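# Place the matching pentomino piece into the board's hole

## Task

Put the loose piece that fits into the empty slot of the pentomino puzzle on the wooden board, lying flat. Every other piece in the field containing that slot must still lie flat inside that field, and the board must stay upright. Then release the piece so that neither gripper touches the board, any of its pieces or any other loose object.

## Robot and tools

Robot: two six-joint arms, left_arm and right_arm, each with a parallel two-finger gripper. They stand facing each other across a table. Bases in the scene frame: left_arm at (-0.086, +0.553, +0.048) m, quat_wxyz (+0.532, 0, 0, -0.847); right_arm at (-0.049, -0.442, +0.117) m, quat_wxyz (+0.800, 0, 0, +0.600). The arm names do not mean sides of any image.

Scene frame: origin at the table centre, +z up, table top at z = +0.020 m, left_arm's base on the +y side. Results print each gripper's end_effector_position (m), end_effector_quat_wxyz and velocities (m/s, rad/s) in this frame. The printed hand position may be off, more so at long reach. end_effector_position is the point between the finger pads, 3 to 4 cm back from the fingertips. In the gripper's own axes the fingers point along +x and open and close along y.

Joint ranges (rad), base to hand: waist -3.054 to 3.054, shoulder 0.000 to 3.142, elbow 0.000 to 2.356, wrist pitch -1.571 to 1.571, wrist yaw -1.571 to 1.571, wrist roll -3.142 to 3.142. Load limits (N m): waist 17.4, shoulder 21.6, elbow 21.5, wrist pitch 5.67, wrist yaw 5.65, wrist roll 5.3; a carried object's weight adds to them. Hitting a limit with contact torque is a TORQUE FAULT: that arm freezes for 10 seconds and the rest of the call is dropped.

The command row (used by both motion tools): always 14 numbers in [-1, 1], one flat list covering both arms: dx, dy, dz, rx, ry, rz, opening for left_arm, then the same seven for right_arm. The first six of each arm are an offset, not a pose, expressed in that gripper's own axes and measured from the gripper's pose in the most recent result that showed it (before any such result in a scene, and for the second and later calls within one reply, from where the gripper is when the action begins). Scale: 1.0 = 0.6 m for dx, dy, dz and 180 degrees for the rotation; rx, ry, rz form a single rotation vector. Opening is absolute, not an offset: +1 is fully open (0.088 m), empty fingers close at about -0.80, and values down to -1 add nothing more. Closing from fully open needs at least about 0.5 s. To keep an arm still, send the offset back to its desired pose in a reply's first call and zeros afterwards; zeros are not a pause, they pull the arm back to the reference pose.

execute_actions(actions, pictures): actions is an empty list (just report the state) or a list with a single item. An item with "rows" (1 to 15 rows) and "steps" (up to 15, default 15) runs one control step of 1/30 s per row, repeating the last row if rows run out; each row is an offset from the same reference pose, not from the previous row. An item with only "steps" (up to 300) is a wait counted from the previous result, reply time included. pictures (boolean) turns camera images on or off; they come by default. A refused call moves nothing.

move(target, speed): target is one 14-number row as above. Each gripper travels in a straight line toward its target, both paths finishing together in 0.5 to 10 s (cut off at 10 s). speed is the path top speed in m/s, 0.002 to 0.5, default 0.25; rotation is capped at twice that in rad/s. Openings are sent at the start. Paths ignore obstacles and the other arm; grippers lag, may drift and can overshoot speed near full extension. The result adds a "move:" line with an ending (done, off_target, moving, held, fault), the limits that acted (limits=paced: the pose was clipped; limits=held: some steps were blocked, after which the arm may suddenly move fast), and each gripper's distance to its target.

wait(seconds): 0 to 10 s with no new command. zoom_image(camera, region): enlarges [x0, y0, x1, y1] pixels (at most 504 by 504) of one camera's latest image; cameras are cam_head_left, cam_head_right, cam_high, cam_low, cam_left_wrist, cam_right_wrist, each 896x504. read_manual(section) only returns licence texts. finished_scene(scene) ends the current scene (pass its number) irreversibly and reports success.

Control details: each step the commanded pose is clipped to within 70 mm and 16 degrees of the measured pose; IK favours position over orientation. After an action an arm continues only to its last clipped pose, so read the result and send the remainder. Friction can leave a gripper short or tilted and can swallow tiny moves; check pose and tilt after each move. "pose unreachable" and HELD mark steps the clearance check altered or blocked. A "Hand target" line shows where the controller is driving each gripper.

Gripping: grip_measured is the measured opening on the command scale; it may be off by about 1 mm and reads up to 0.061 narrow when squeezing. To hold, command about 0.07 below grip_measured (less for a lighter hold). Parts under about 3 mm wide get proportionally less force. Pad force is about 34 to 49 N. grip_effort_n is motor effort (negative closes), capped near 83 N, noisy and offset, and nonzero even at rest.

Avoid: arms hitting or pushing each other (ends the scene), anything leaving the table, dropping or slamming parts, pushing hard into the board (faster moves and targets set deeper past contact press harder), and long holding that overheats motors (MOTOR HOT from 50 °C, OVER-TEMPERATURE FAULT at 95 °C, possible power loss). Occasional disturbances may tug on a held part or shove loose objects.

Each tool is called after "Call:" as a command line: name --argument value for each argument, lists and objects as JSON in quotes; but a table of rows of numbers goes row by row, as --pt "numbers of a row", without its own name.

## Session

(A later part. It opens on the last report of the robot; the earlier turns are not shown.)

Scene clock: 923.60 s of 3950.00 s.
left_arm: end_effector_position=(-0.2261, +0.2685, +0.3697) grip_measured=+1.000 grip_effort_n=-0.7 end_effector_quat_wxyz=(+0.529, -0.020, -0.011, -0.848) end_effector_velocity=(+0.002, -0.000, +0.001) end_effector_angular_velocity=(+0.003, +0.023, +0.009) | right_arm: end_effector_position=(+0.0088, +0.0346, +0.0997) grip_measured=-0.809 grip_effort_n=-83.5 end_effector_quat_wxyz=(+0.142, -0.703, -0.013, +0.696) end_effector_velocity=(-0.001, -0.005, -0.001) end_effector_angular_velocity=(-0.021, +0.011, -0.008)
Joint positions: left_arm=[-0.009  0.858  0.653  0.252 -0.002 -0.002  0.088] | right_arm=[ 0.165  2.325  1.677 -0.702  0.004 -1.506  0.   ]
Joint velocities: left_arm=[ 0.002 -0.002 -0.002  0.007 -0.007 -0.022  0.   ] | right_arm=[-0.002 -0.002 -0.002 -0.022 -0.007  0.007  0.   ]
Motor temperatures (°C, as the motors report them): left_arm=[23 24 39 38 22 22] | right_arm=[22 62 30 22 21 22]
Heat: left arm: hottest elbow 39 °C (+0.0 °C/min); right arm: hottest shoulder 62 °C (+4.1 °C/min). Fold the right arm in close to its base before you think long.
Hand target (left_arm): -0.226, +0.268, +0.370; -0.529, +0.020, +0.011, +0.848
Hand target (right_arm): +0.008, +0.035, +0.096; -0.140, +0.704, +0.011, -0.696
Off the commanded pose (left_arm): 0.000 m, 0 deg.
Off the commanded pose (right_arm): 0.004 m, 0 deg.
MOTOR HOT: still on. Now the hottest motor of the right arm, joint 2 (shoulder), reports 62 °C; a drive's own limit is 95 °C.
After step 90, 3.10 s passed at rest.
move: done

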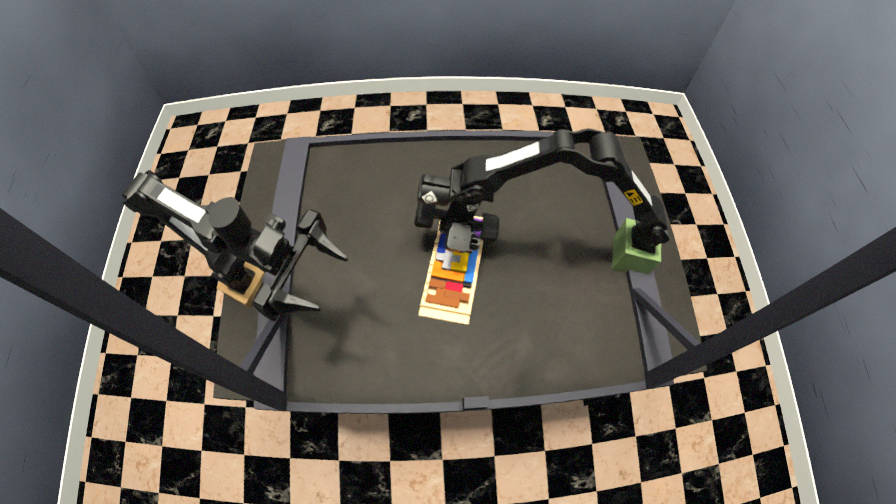

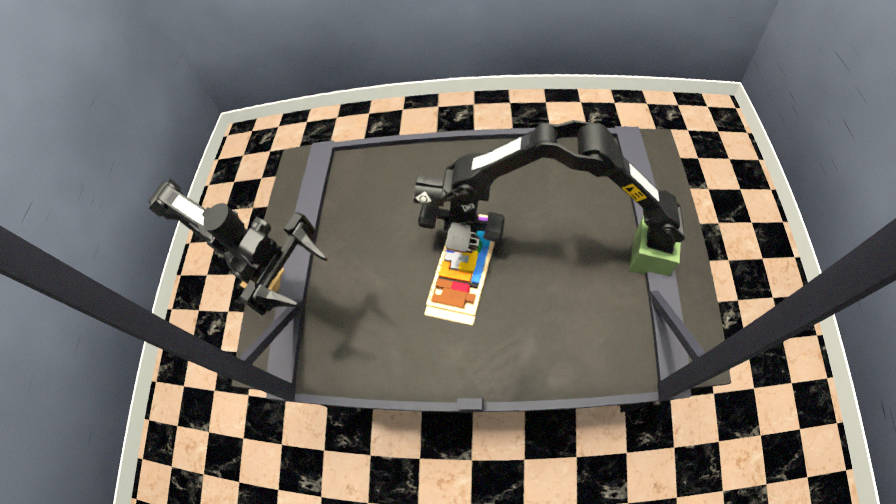

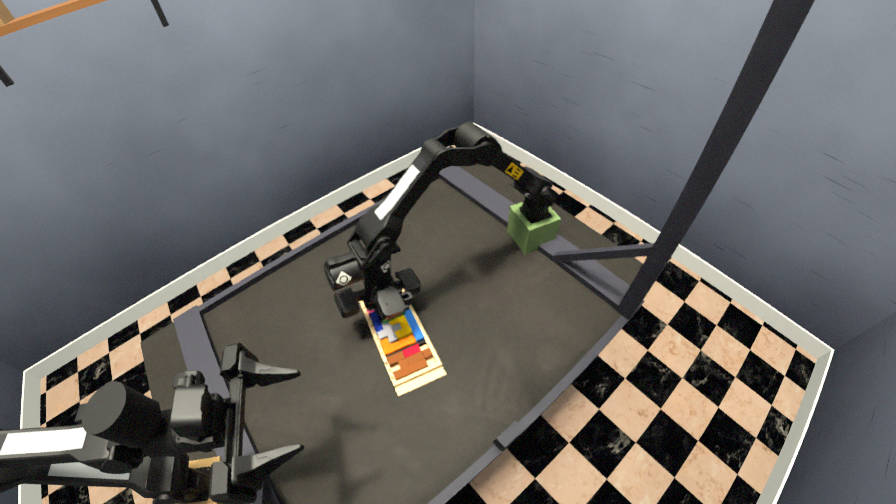

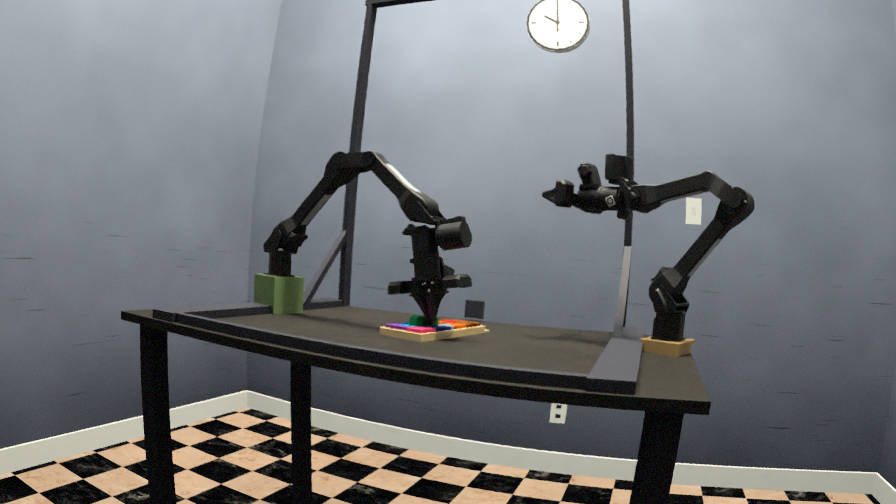

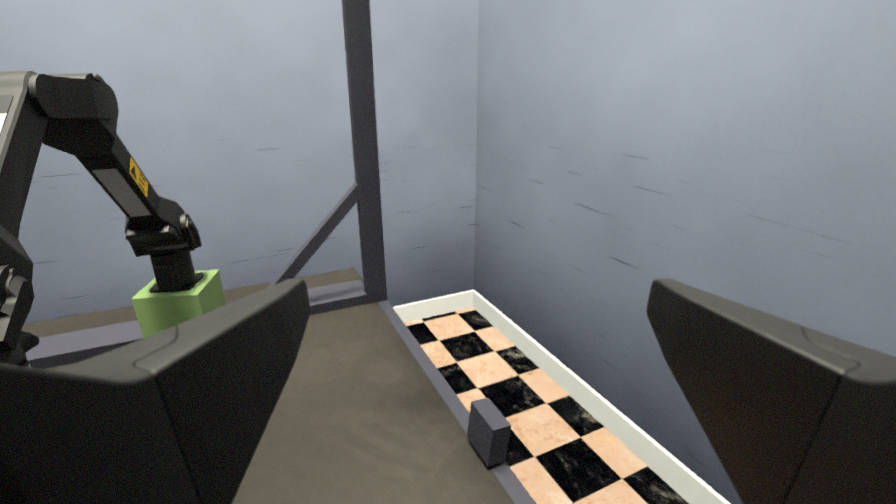

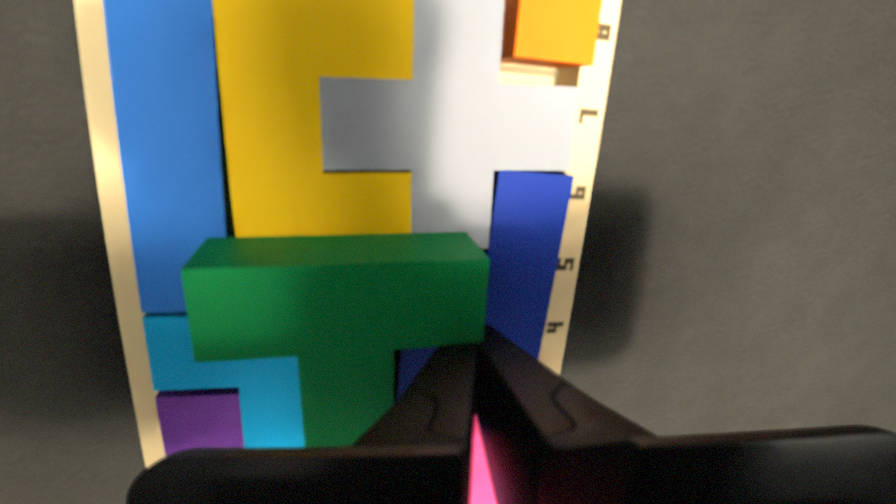

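Call:
move --target '[0,0,0,0,0,0,1,-0.07,0.035,0.0,0,0,0,-1]' --speed 0.08

Scene clock: 931.97 s of 3950.00 s.
left_arm: end_effector_position=(-0.2261, +0.2685, +0.3697) grip_measured=+1.000 grip_effort_n=-1.6 end_effector_quat_wxyz=(+0.529, -0.020, -0.011, -0.848) end_effector_velocity=(-0.002, +0.001, -0.004) end_effector_angular_velocity=(+0.008, -0.012, -0.009) | right_arm: end_effector_position=(+0.0055, +0.0076, +0.1307) grip_measured=-0.809 grip_effort_n=-83.5 end_effector_quat_wxyz=(+0.140, -0.704, -0.010, +0.697) end_effector_velocity=(-0.001, -0.005, -0.003) end_effector_angular_velocity=(-0.017, +0.005, +0.021)
Joint positions: left_arm=[-0.009  0.858  0.653  0.252 -0.002 -0.002  0.088] | right_arm=[ 0.165  2.183  1.569 -0.743  0.004 -1.506  0.   ]
Joint velocities: left_arm=[-0.002 -0.002 -0.007 -0.007  0.007  0.007  0.   ] | right_arm=[-0.002 -0.002 -0.012 -0.007 -0.007 -0.022  0.   ]
Motor temperatures (°C, as the motors report them): left_arm=[23 24 39 38 22 22] | right_arm=[22 61 30 23 21 22]
Heat: left arm: hottest elbow 39 °C (+0.0 °C/min); right arm: hottest shoulder 61 °C (+2.0 °C/min). Fold the right arm in close to its base before you think long.
Hand target (left_arm): -0.226, +0.268, +0.370; -0.529, +0.020, +0.011, +0.848
Hand target (right_arm): +0.004, +0.006, +0.136; -0.142, +0.703, +0.013, -0.696
Off the commanded pose (left_arm): 0.000 m, 0 deg.
Off the commanded pose (right_arm): 0.006 m, 0 deg.
MOTOR HOT: still on. Now the hottest motor of the right arm, joint 2 (shoulder), reports 61 °C; a drive's own limit is 95 °C.
After step 90, 4.30 s passed at rest.
move: done

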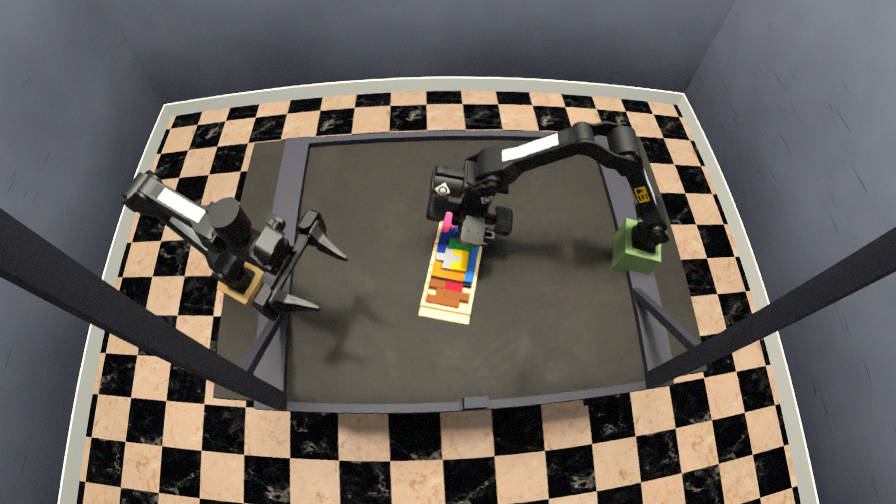

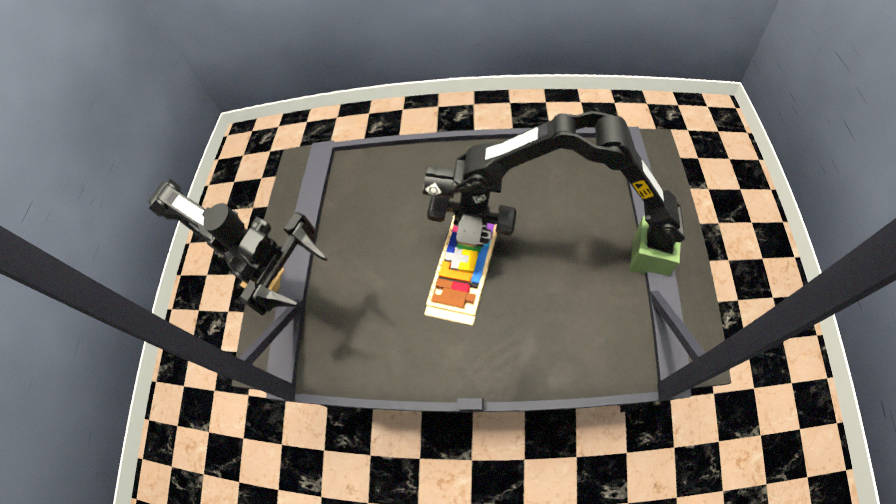

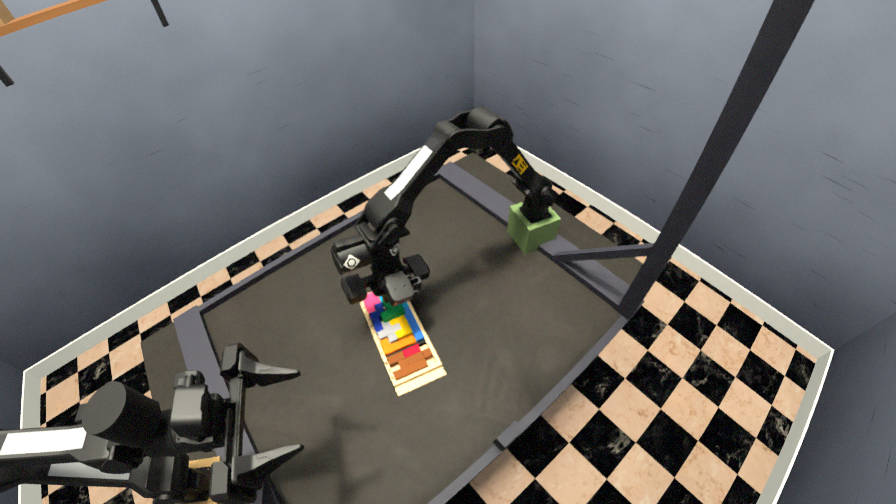

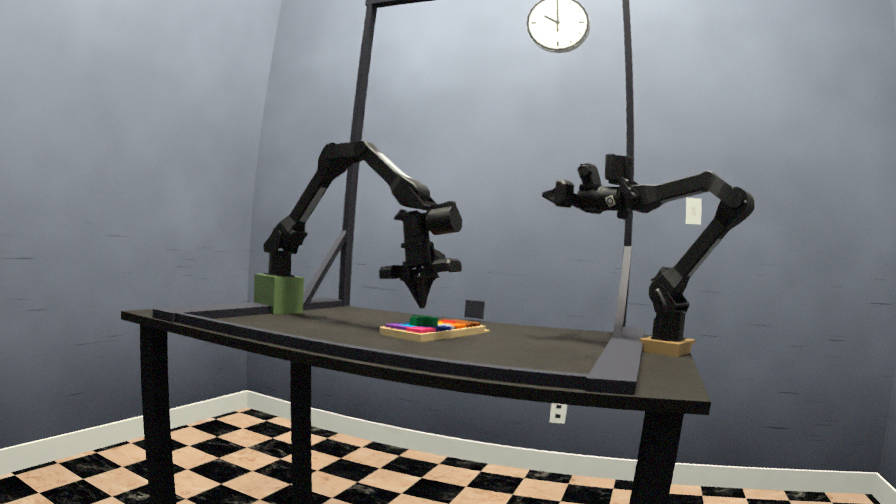

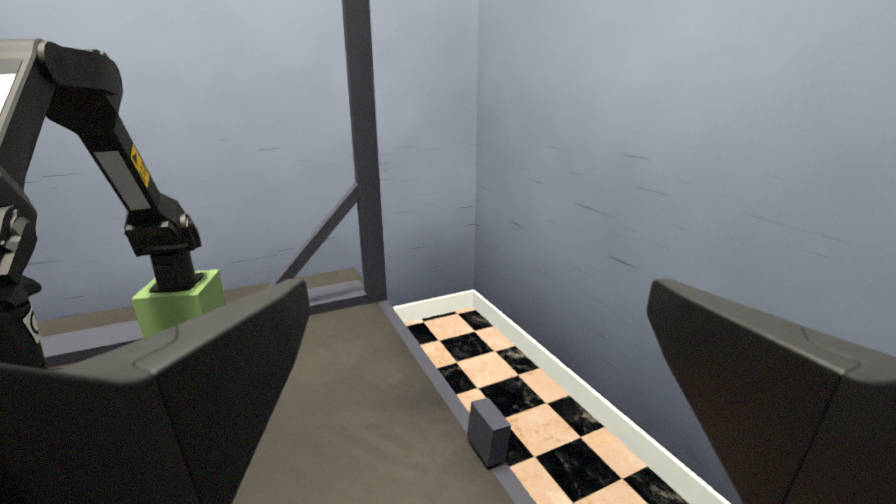

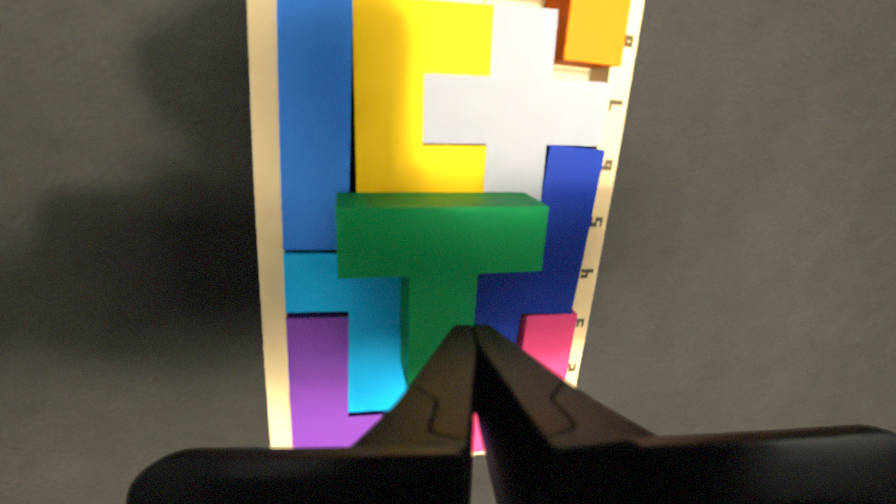

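Call:
move --target '[0,0,0,0,0,0,1,0,0.014,0.012,0,0,0,-1]' --speed 0.05

Call:
move --target '[0,0,0,0,0,0,1,0.04,0,0,0,0,0,-1]' --speed 0.03

Scene clock: 944.37 s of 3950.00 s.
left_arm: end_effector_position=(-0.2261, +0.2685, +0.3697) grip_measured=+1.000 grip_effort_n=-0.2 end_effector_quat_wxyz=(+0.529, -0.020, -0.011, -0.848) end_effector_velocity=(+0.002, +0.000, -0.004) end_effector_angular_velocity=(+0.019, -0.001, +0.009) | right_arm: end_effector_position=(-0.0020, +0.0018, +0.1236) grip_measured=-0.809 grip_effort_n=-83.5 end_effector_quat_wxyz=(+0.135, -0.703, -0.007, +0.698) end_effector_velocity=(-0.002, -0.002, +0.005) end_effector_angular_velocity=(+0.003, +0.008, -0.003)
Joint positions: left_arm=[-0.009  0.858  0.653  0.252 -0.002 -0.002  0.088] | right_arm=[ 0.18   2.178  1.532 -0.723  0.004 -1.491  0.   ]
Joint velocities: left_arm=[ 0.002 -0.007 -0.002 -0.022 -0.007 -0.007  0.   ] | right_arm=[ 0.002 -0.017 -0.007 -0.007 -0.007  0.007  0.   ]
Motor temperatures (°C, as the motors report them): left_arm=[23 24 39 38 22 22] | right_arm=[22 63 30 23 21 22]
Heat: left arm: hottest elbow 39 °C (+0.0 °C/min); right arm: hottest shoulder 63 °C (+2.0 °C/min). Fold the right arm in close to its base before you think long.
Hand target (left_arm): -0.226, +0.268, +0.370; -0.529, +0.020, +0.011, +0.848
Hand target (right_arm): -0.003, +0.001, +0.129; -0.139, +0.703, +0.010, -0.697
Off the commanded pose (left_arm): 0.000 m, 0 deg.
Off the commanded pose (right_arm): 0.006 m, 1 deg.
MOTOR HOT: still on. Now the hottest motor of the right arm, joint 2 (shoulder), reports 63 °C; a drive's own limit is 95 °C.
After step 90, 8.63 s passed at rest.
move: done

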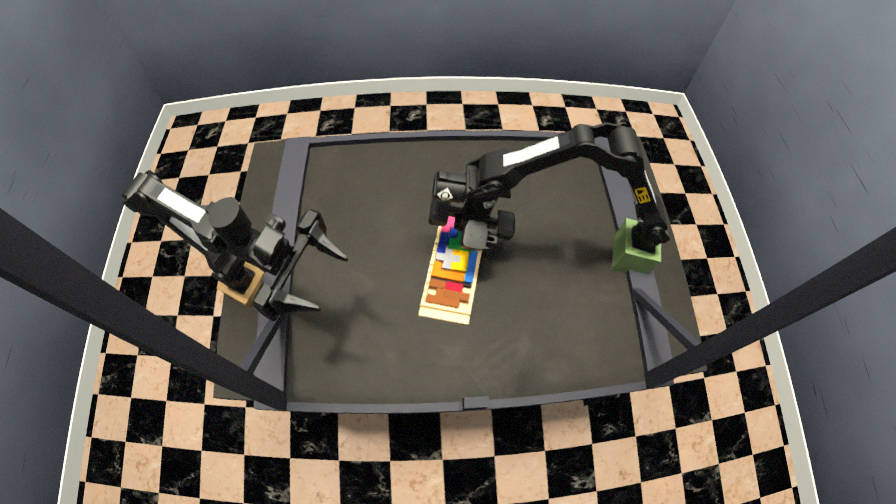

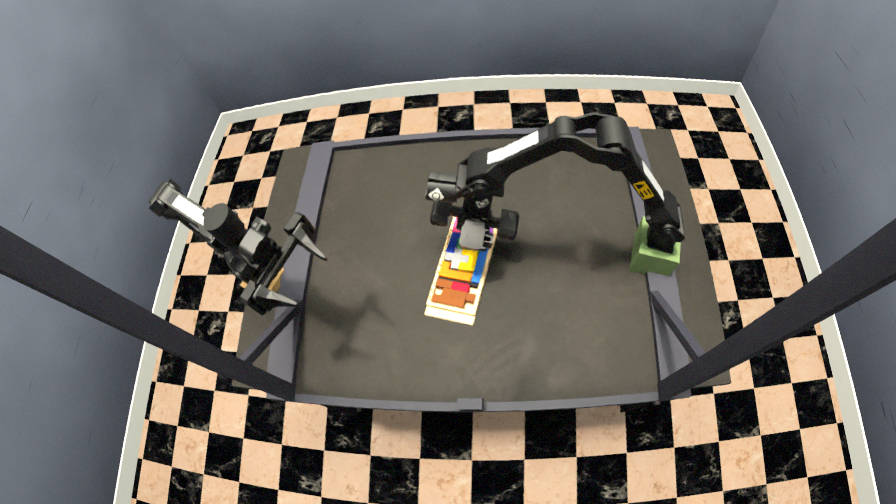

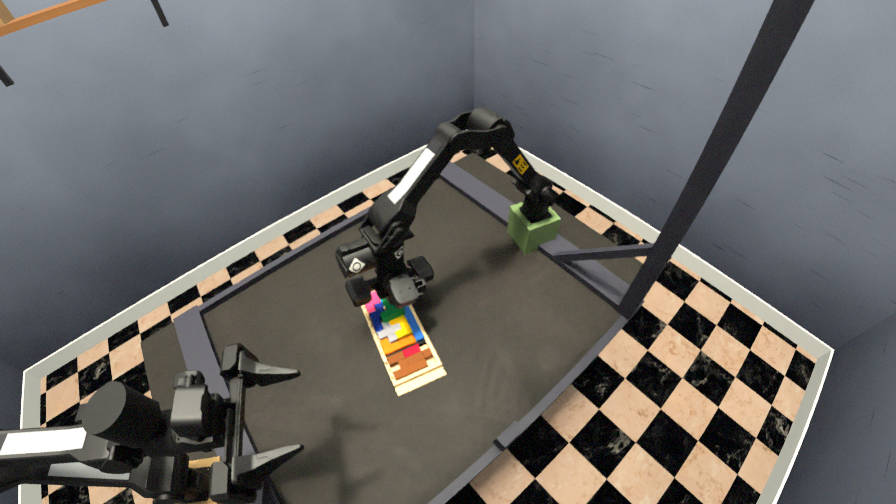

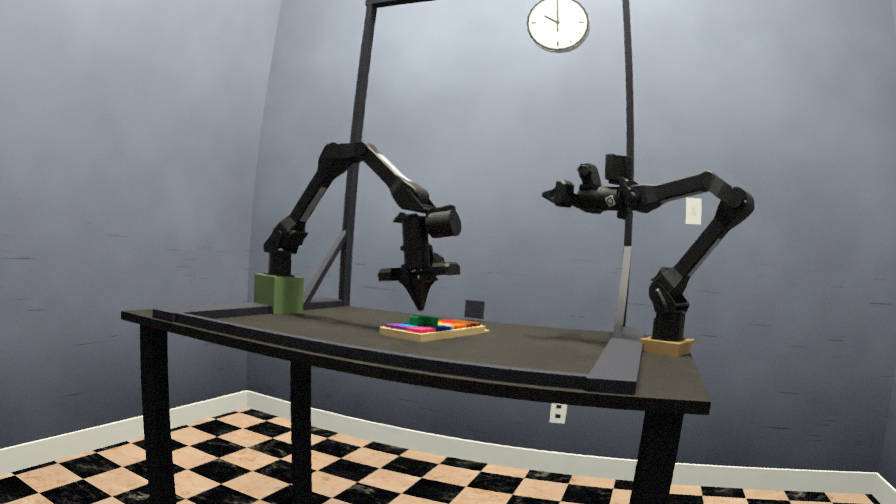

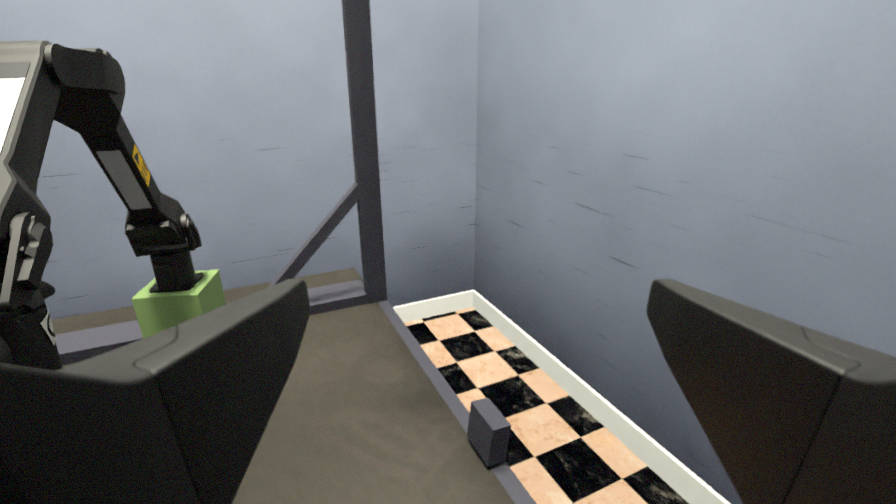

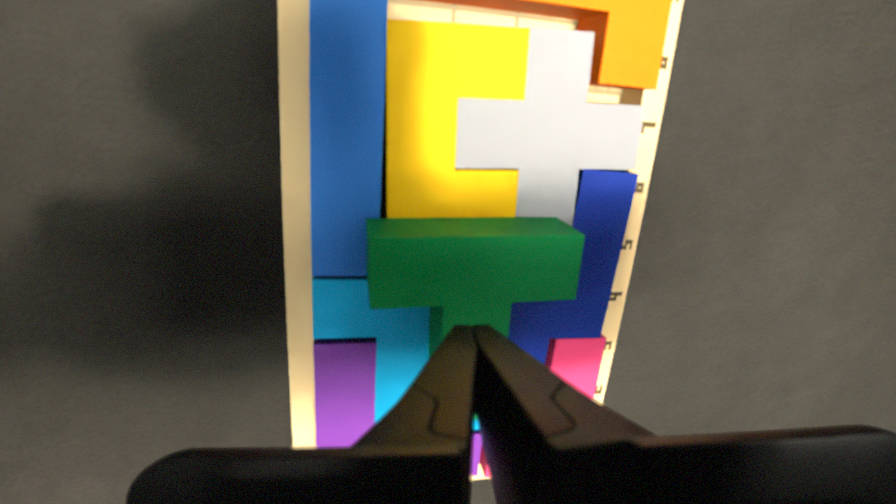

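Scene clock: 945.43 s of 3950.00 s.
left_arm: end_effector_position=(-0.2261, +0.2685, +0.3697) grip_measured=+1.000 grip_effort_n=-1.2 end_effector_quat_wxyz=(+0.529, -0.020, -0.011, -0.848) end_effector_velocity=(-0.001, +0.001, +0.000) end_effector_angular_velocity=(+0.005, +0.005, -0.010) | right_arm: end_effector_position=(-0.0010, +0.0115, +0.1118) grip_measured=-0.809 grip_effort_n=-83.5 end_effector_quat_wxyz=(+0.145, -0.702, -0.017, +0.697) end_effector_velocity=(-0.000, -0.002, +0.000) end_effector_angular_velocity=(-0.007, +0.006, +0.006)
Joint positions: left_arm=[-0.009  0.858  0.653  0.252 -0.002 -0.002  0.088] | right_arm=[ 0.18   2.212  1.532 -0.66   0.004 -1.491  0.   ]
Joint velocities: left_arm=[-0.002 -0.002  0.002 -0.007  0.007 -0.007  0.   ] | right_arm=[-0.002 -0.002 -0.002 -0.007 -0.007 -0.007  0.   ]
Motor temperatures (°C, as the motors report them): left_arm=[23 24 39 38 22 22] | right_arm=[22 63 30 23 21 22]
Heat: left arm: hottest elbow 39 °C (+0.0 °C/min); right arm: hottest shoulder 63 °C (+2.0 °C/min). Fold the right arm in close to its base before you think long.
Hand target (left_arm): -0.226, +0.268, +0.370; -0.529, +0.020, +0.011, +0.848
Hand target (right_arm): -0.001, +0.006, +0.100; -0.135, +0.703, +0.007, -0.698
Off the commanded pose (left_arm): 0.000 m, 0 deg.
Off the commanded pose (right_arm): 0.013 m, 2 deg.
MOTOR HOT: still on. Now the hottest motor of the right arm, joint 2 (shoulder), reports 63 °C; a drive's own limit is 95 °C.
move: off_target (right_arm)

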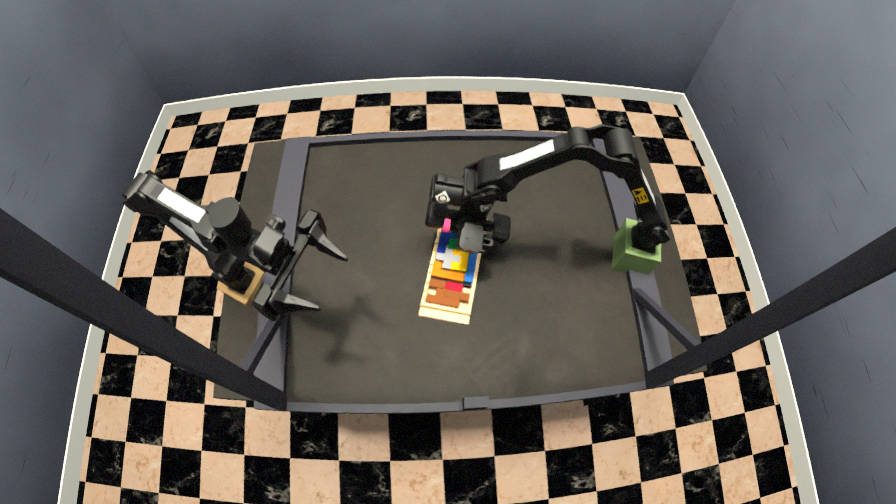

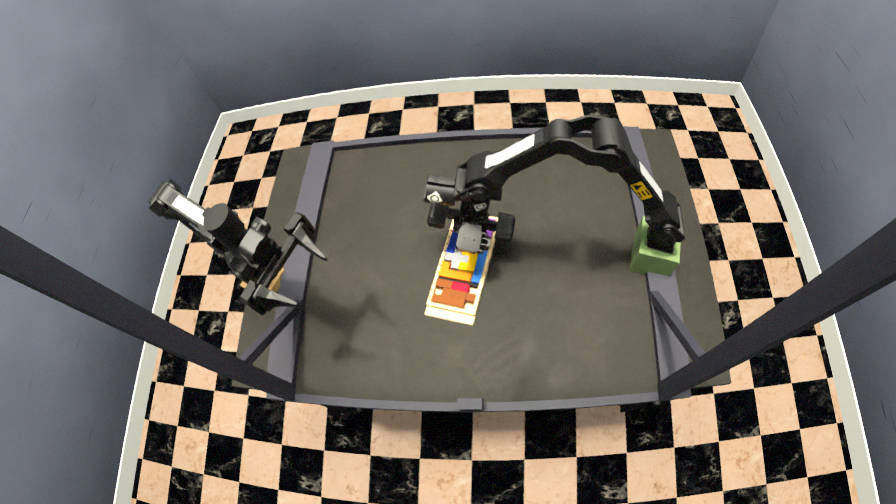

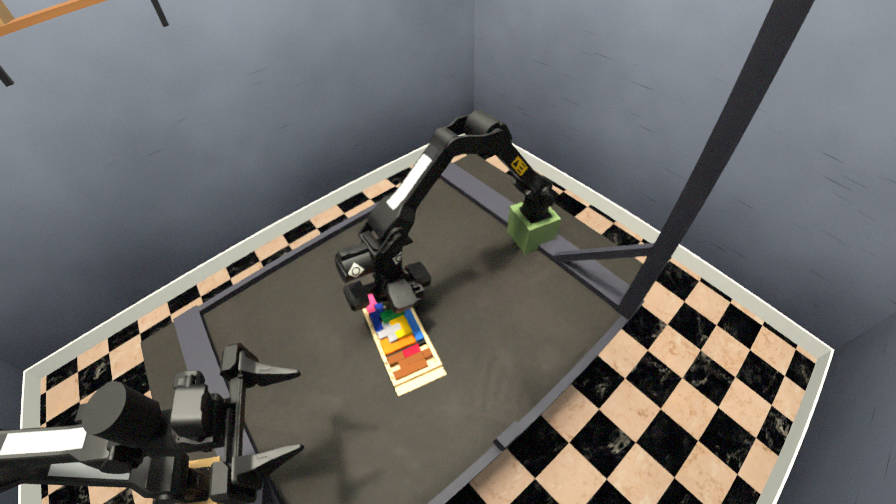

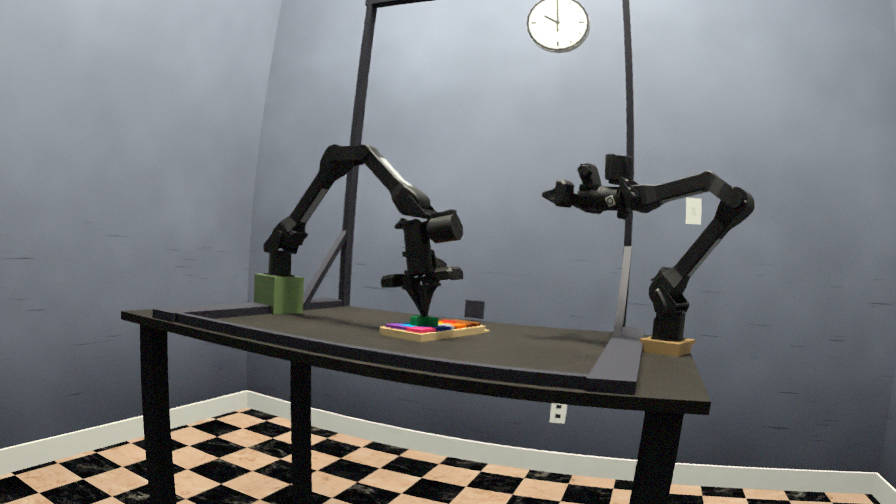

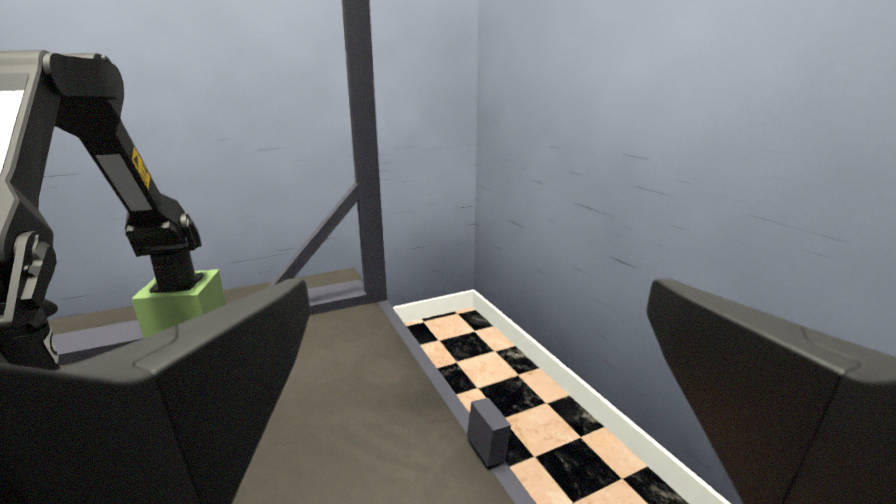

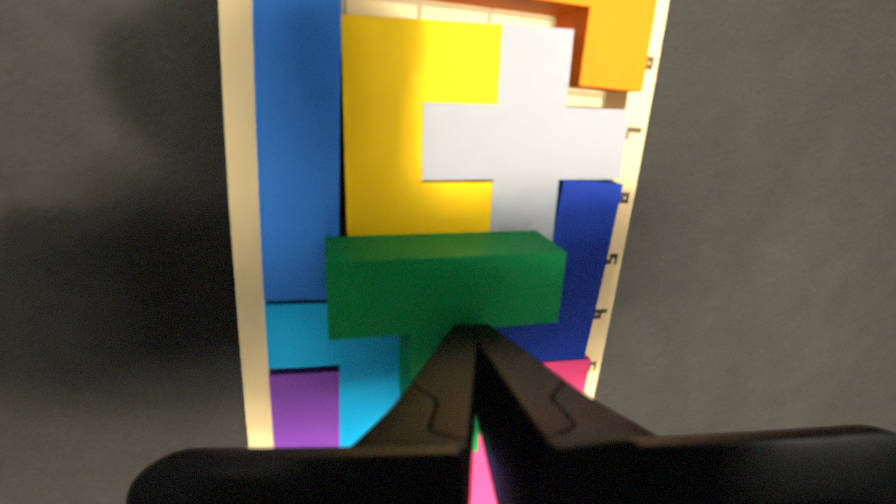

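Call:
move --target '[0,0,0,0,0,0,1,-0.06,0.01,0,0,0,0,-1]' --speed 0.08

Scene clock: 959.03 s of 3950.00 s.
left_arm: end_effector_position=(-0.2261, +0.2685, +0.3697) grip_measured=+1.000 grip_effort_n=-0.7 end_effector_quat_wxyz=(+0.529, -0.020, -0.011, -0.848) end_effector_velocity=(+0.001, -0.000, -0.002) end_effector_angular_velocity=(+0.010, +0.004, +0.014) | right_arm: end_effector_position=(-0.0022, -0.0001, +0.1406) grip_measured=-0.809 grip_effort_n=-83.5 end_effector_quat_wxyz=(+0.143, -0.702, -0.014, +0.697) end_effector_velocity=(-0.001, -0.005, -0.001) end_effector_angular_velocity=(-0.021, +0.008, +0.006)
Joint positions: left_arm=[-0.009  0.858  0.653  0.252 -0.002 -0.002  0.088] | right_arm=[ 0.18   2.132  1.524 -0.74   0.004 -1.491  0.   ]
Joint velocities: left_arm=[-0.007 -0.002 -0.002 -0.007 -0.022 -0.007  0.   ] | right_arm=[-0.002 -0.002 -0.002 -0.022 -0.007 -0.007  0.   ]
Motor temperatures (°C, as the motors report them): left_arm=[23 24 39 38 22 22] | right_arm=[22 60 30 23 21 22]
Heat: left arm: hottest elbow 39 °C (+0.0 °C/min); right arm: hottest shoulder 60 °C (-2.0 °C/min). Fold the right arm in close to its base before you think long.
Hand target (left_arm): -0.226, +0.268, +0.370; -0.529, +0.020, +0.011, +0.848
Hand target (right_arm): -0.003, -0.002, +0.146; -0.145, +0.702, +0.017, -0.697
Off the commanded pose (left_arm): 0.000 m, 0 deg.
Off the commanded pose (right_arm): 0.005 m, 0 deg.
MOTOR HOT: still on. Now the hottest motor of the right arm, joint 2 (shoulder), reports 60 °C; a drive's own limit is 95 °C.
After step 90, 9.67 s passed at rest.
move: done

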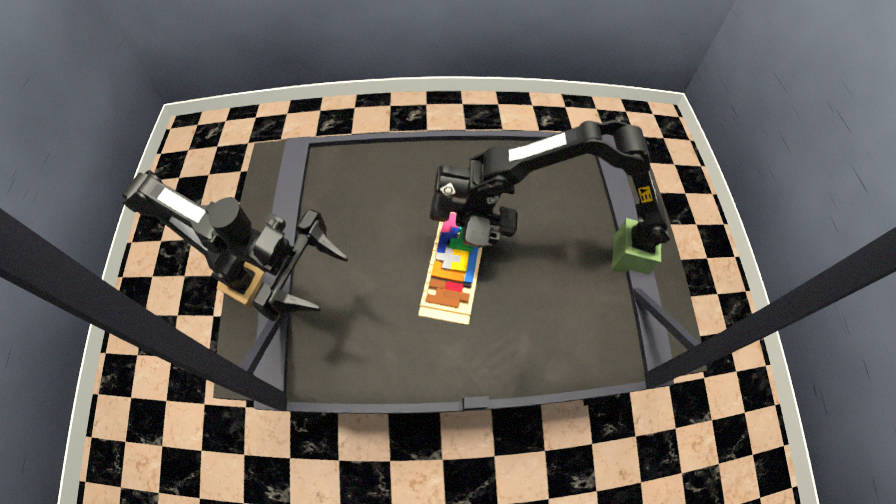

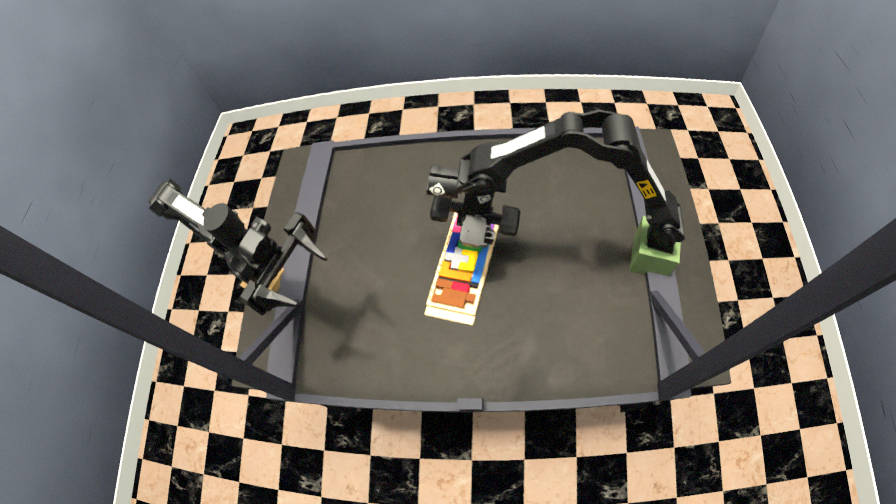

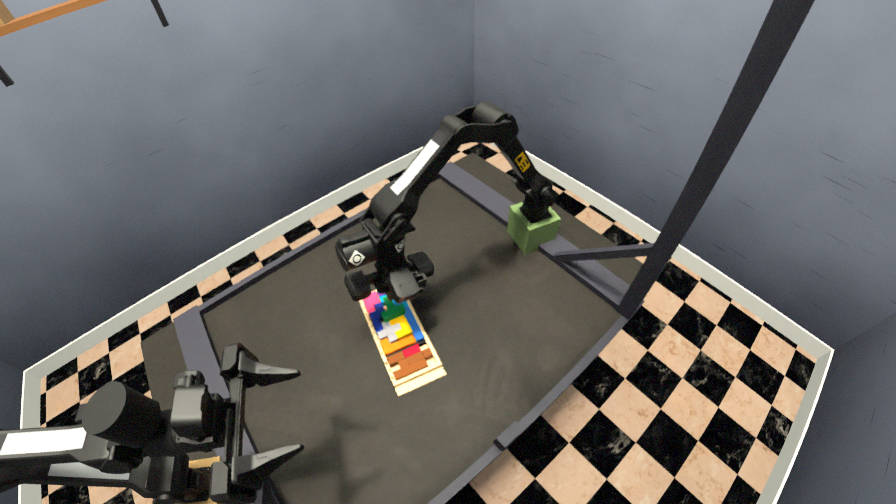

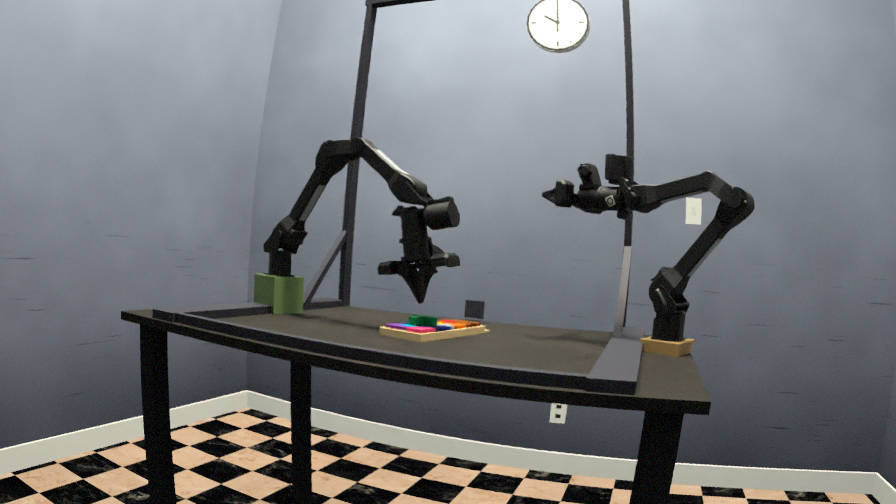

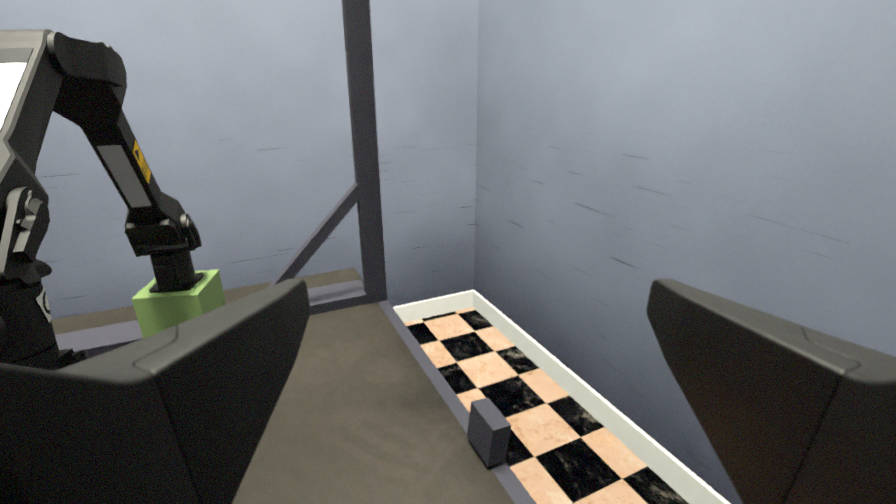

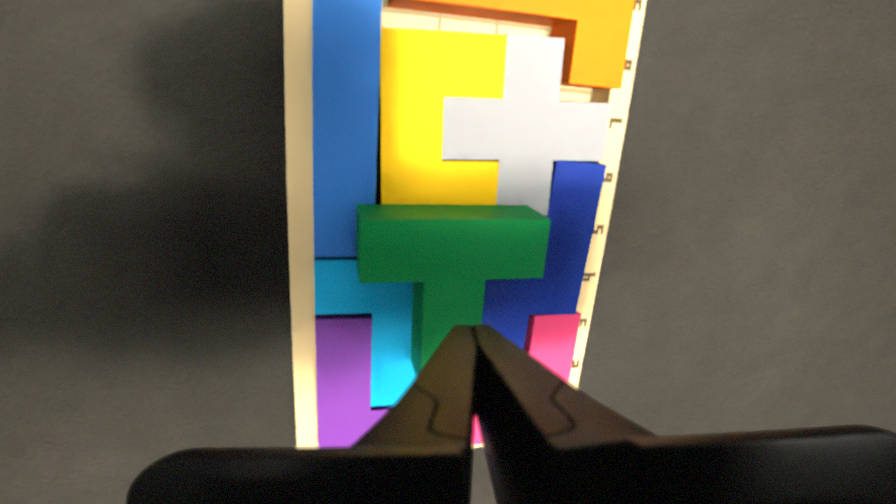

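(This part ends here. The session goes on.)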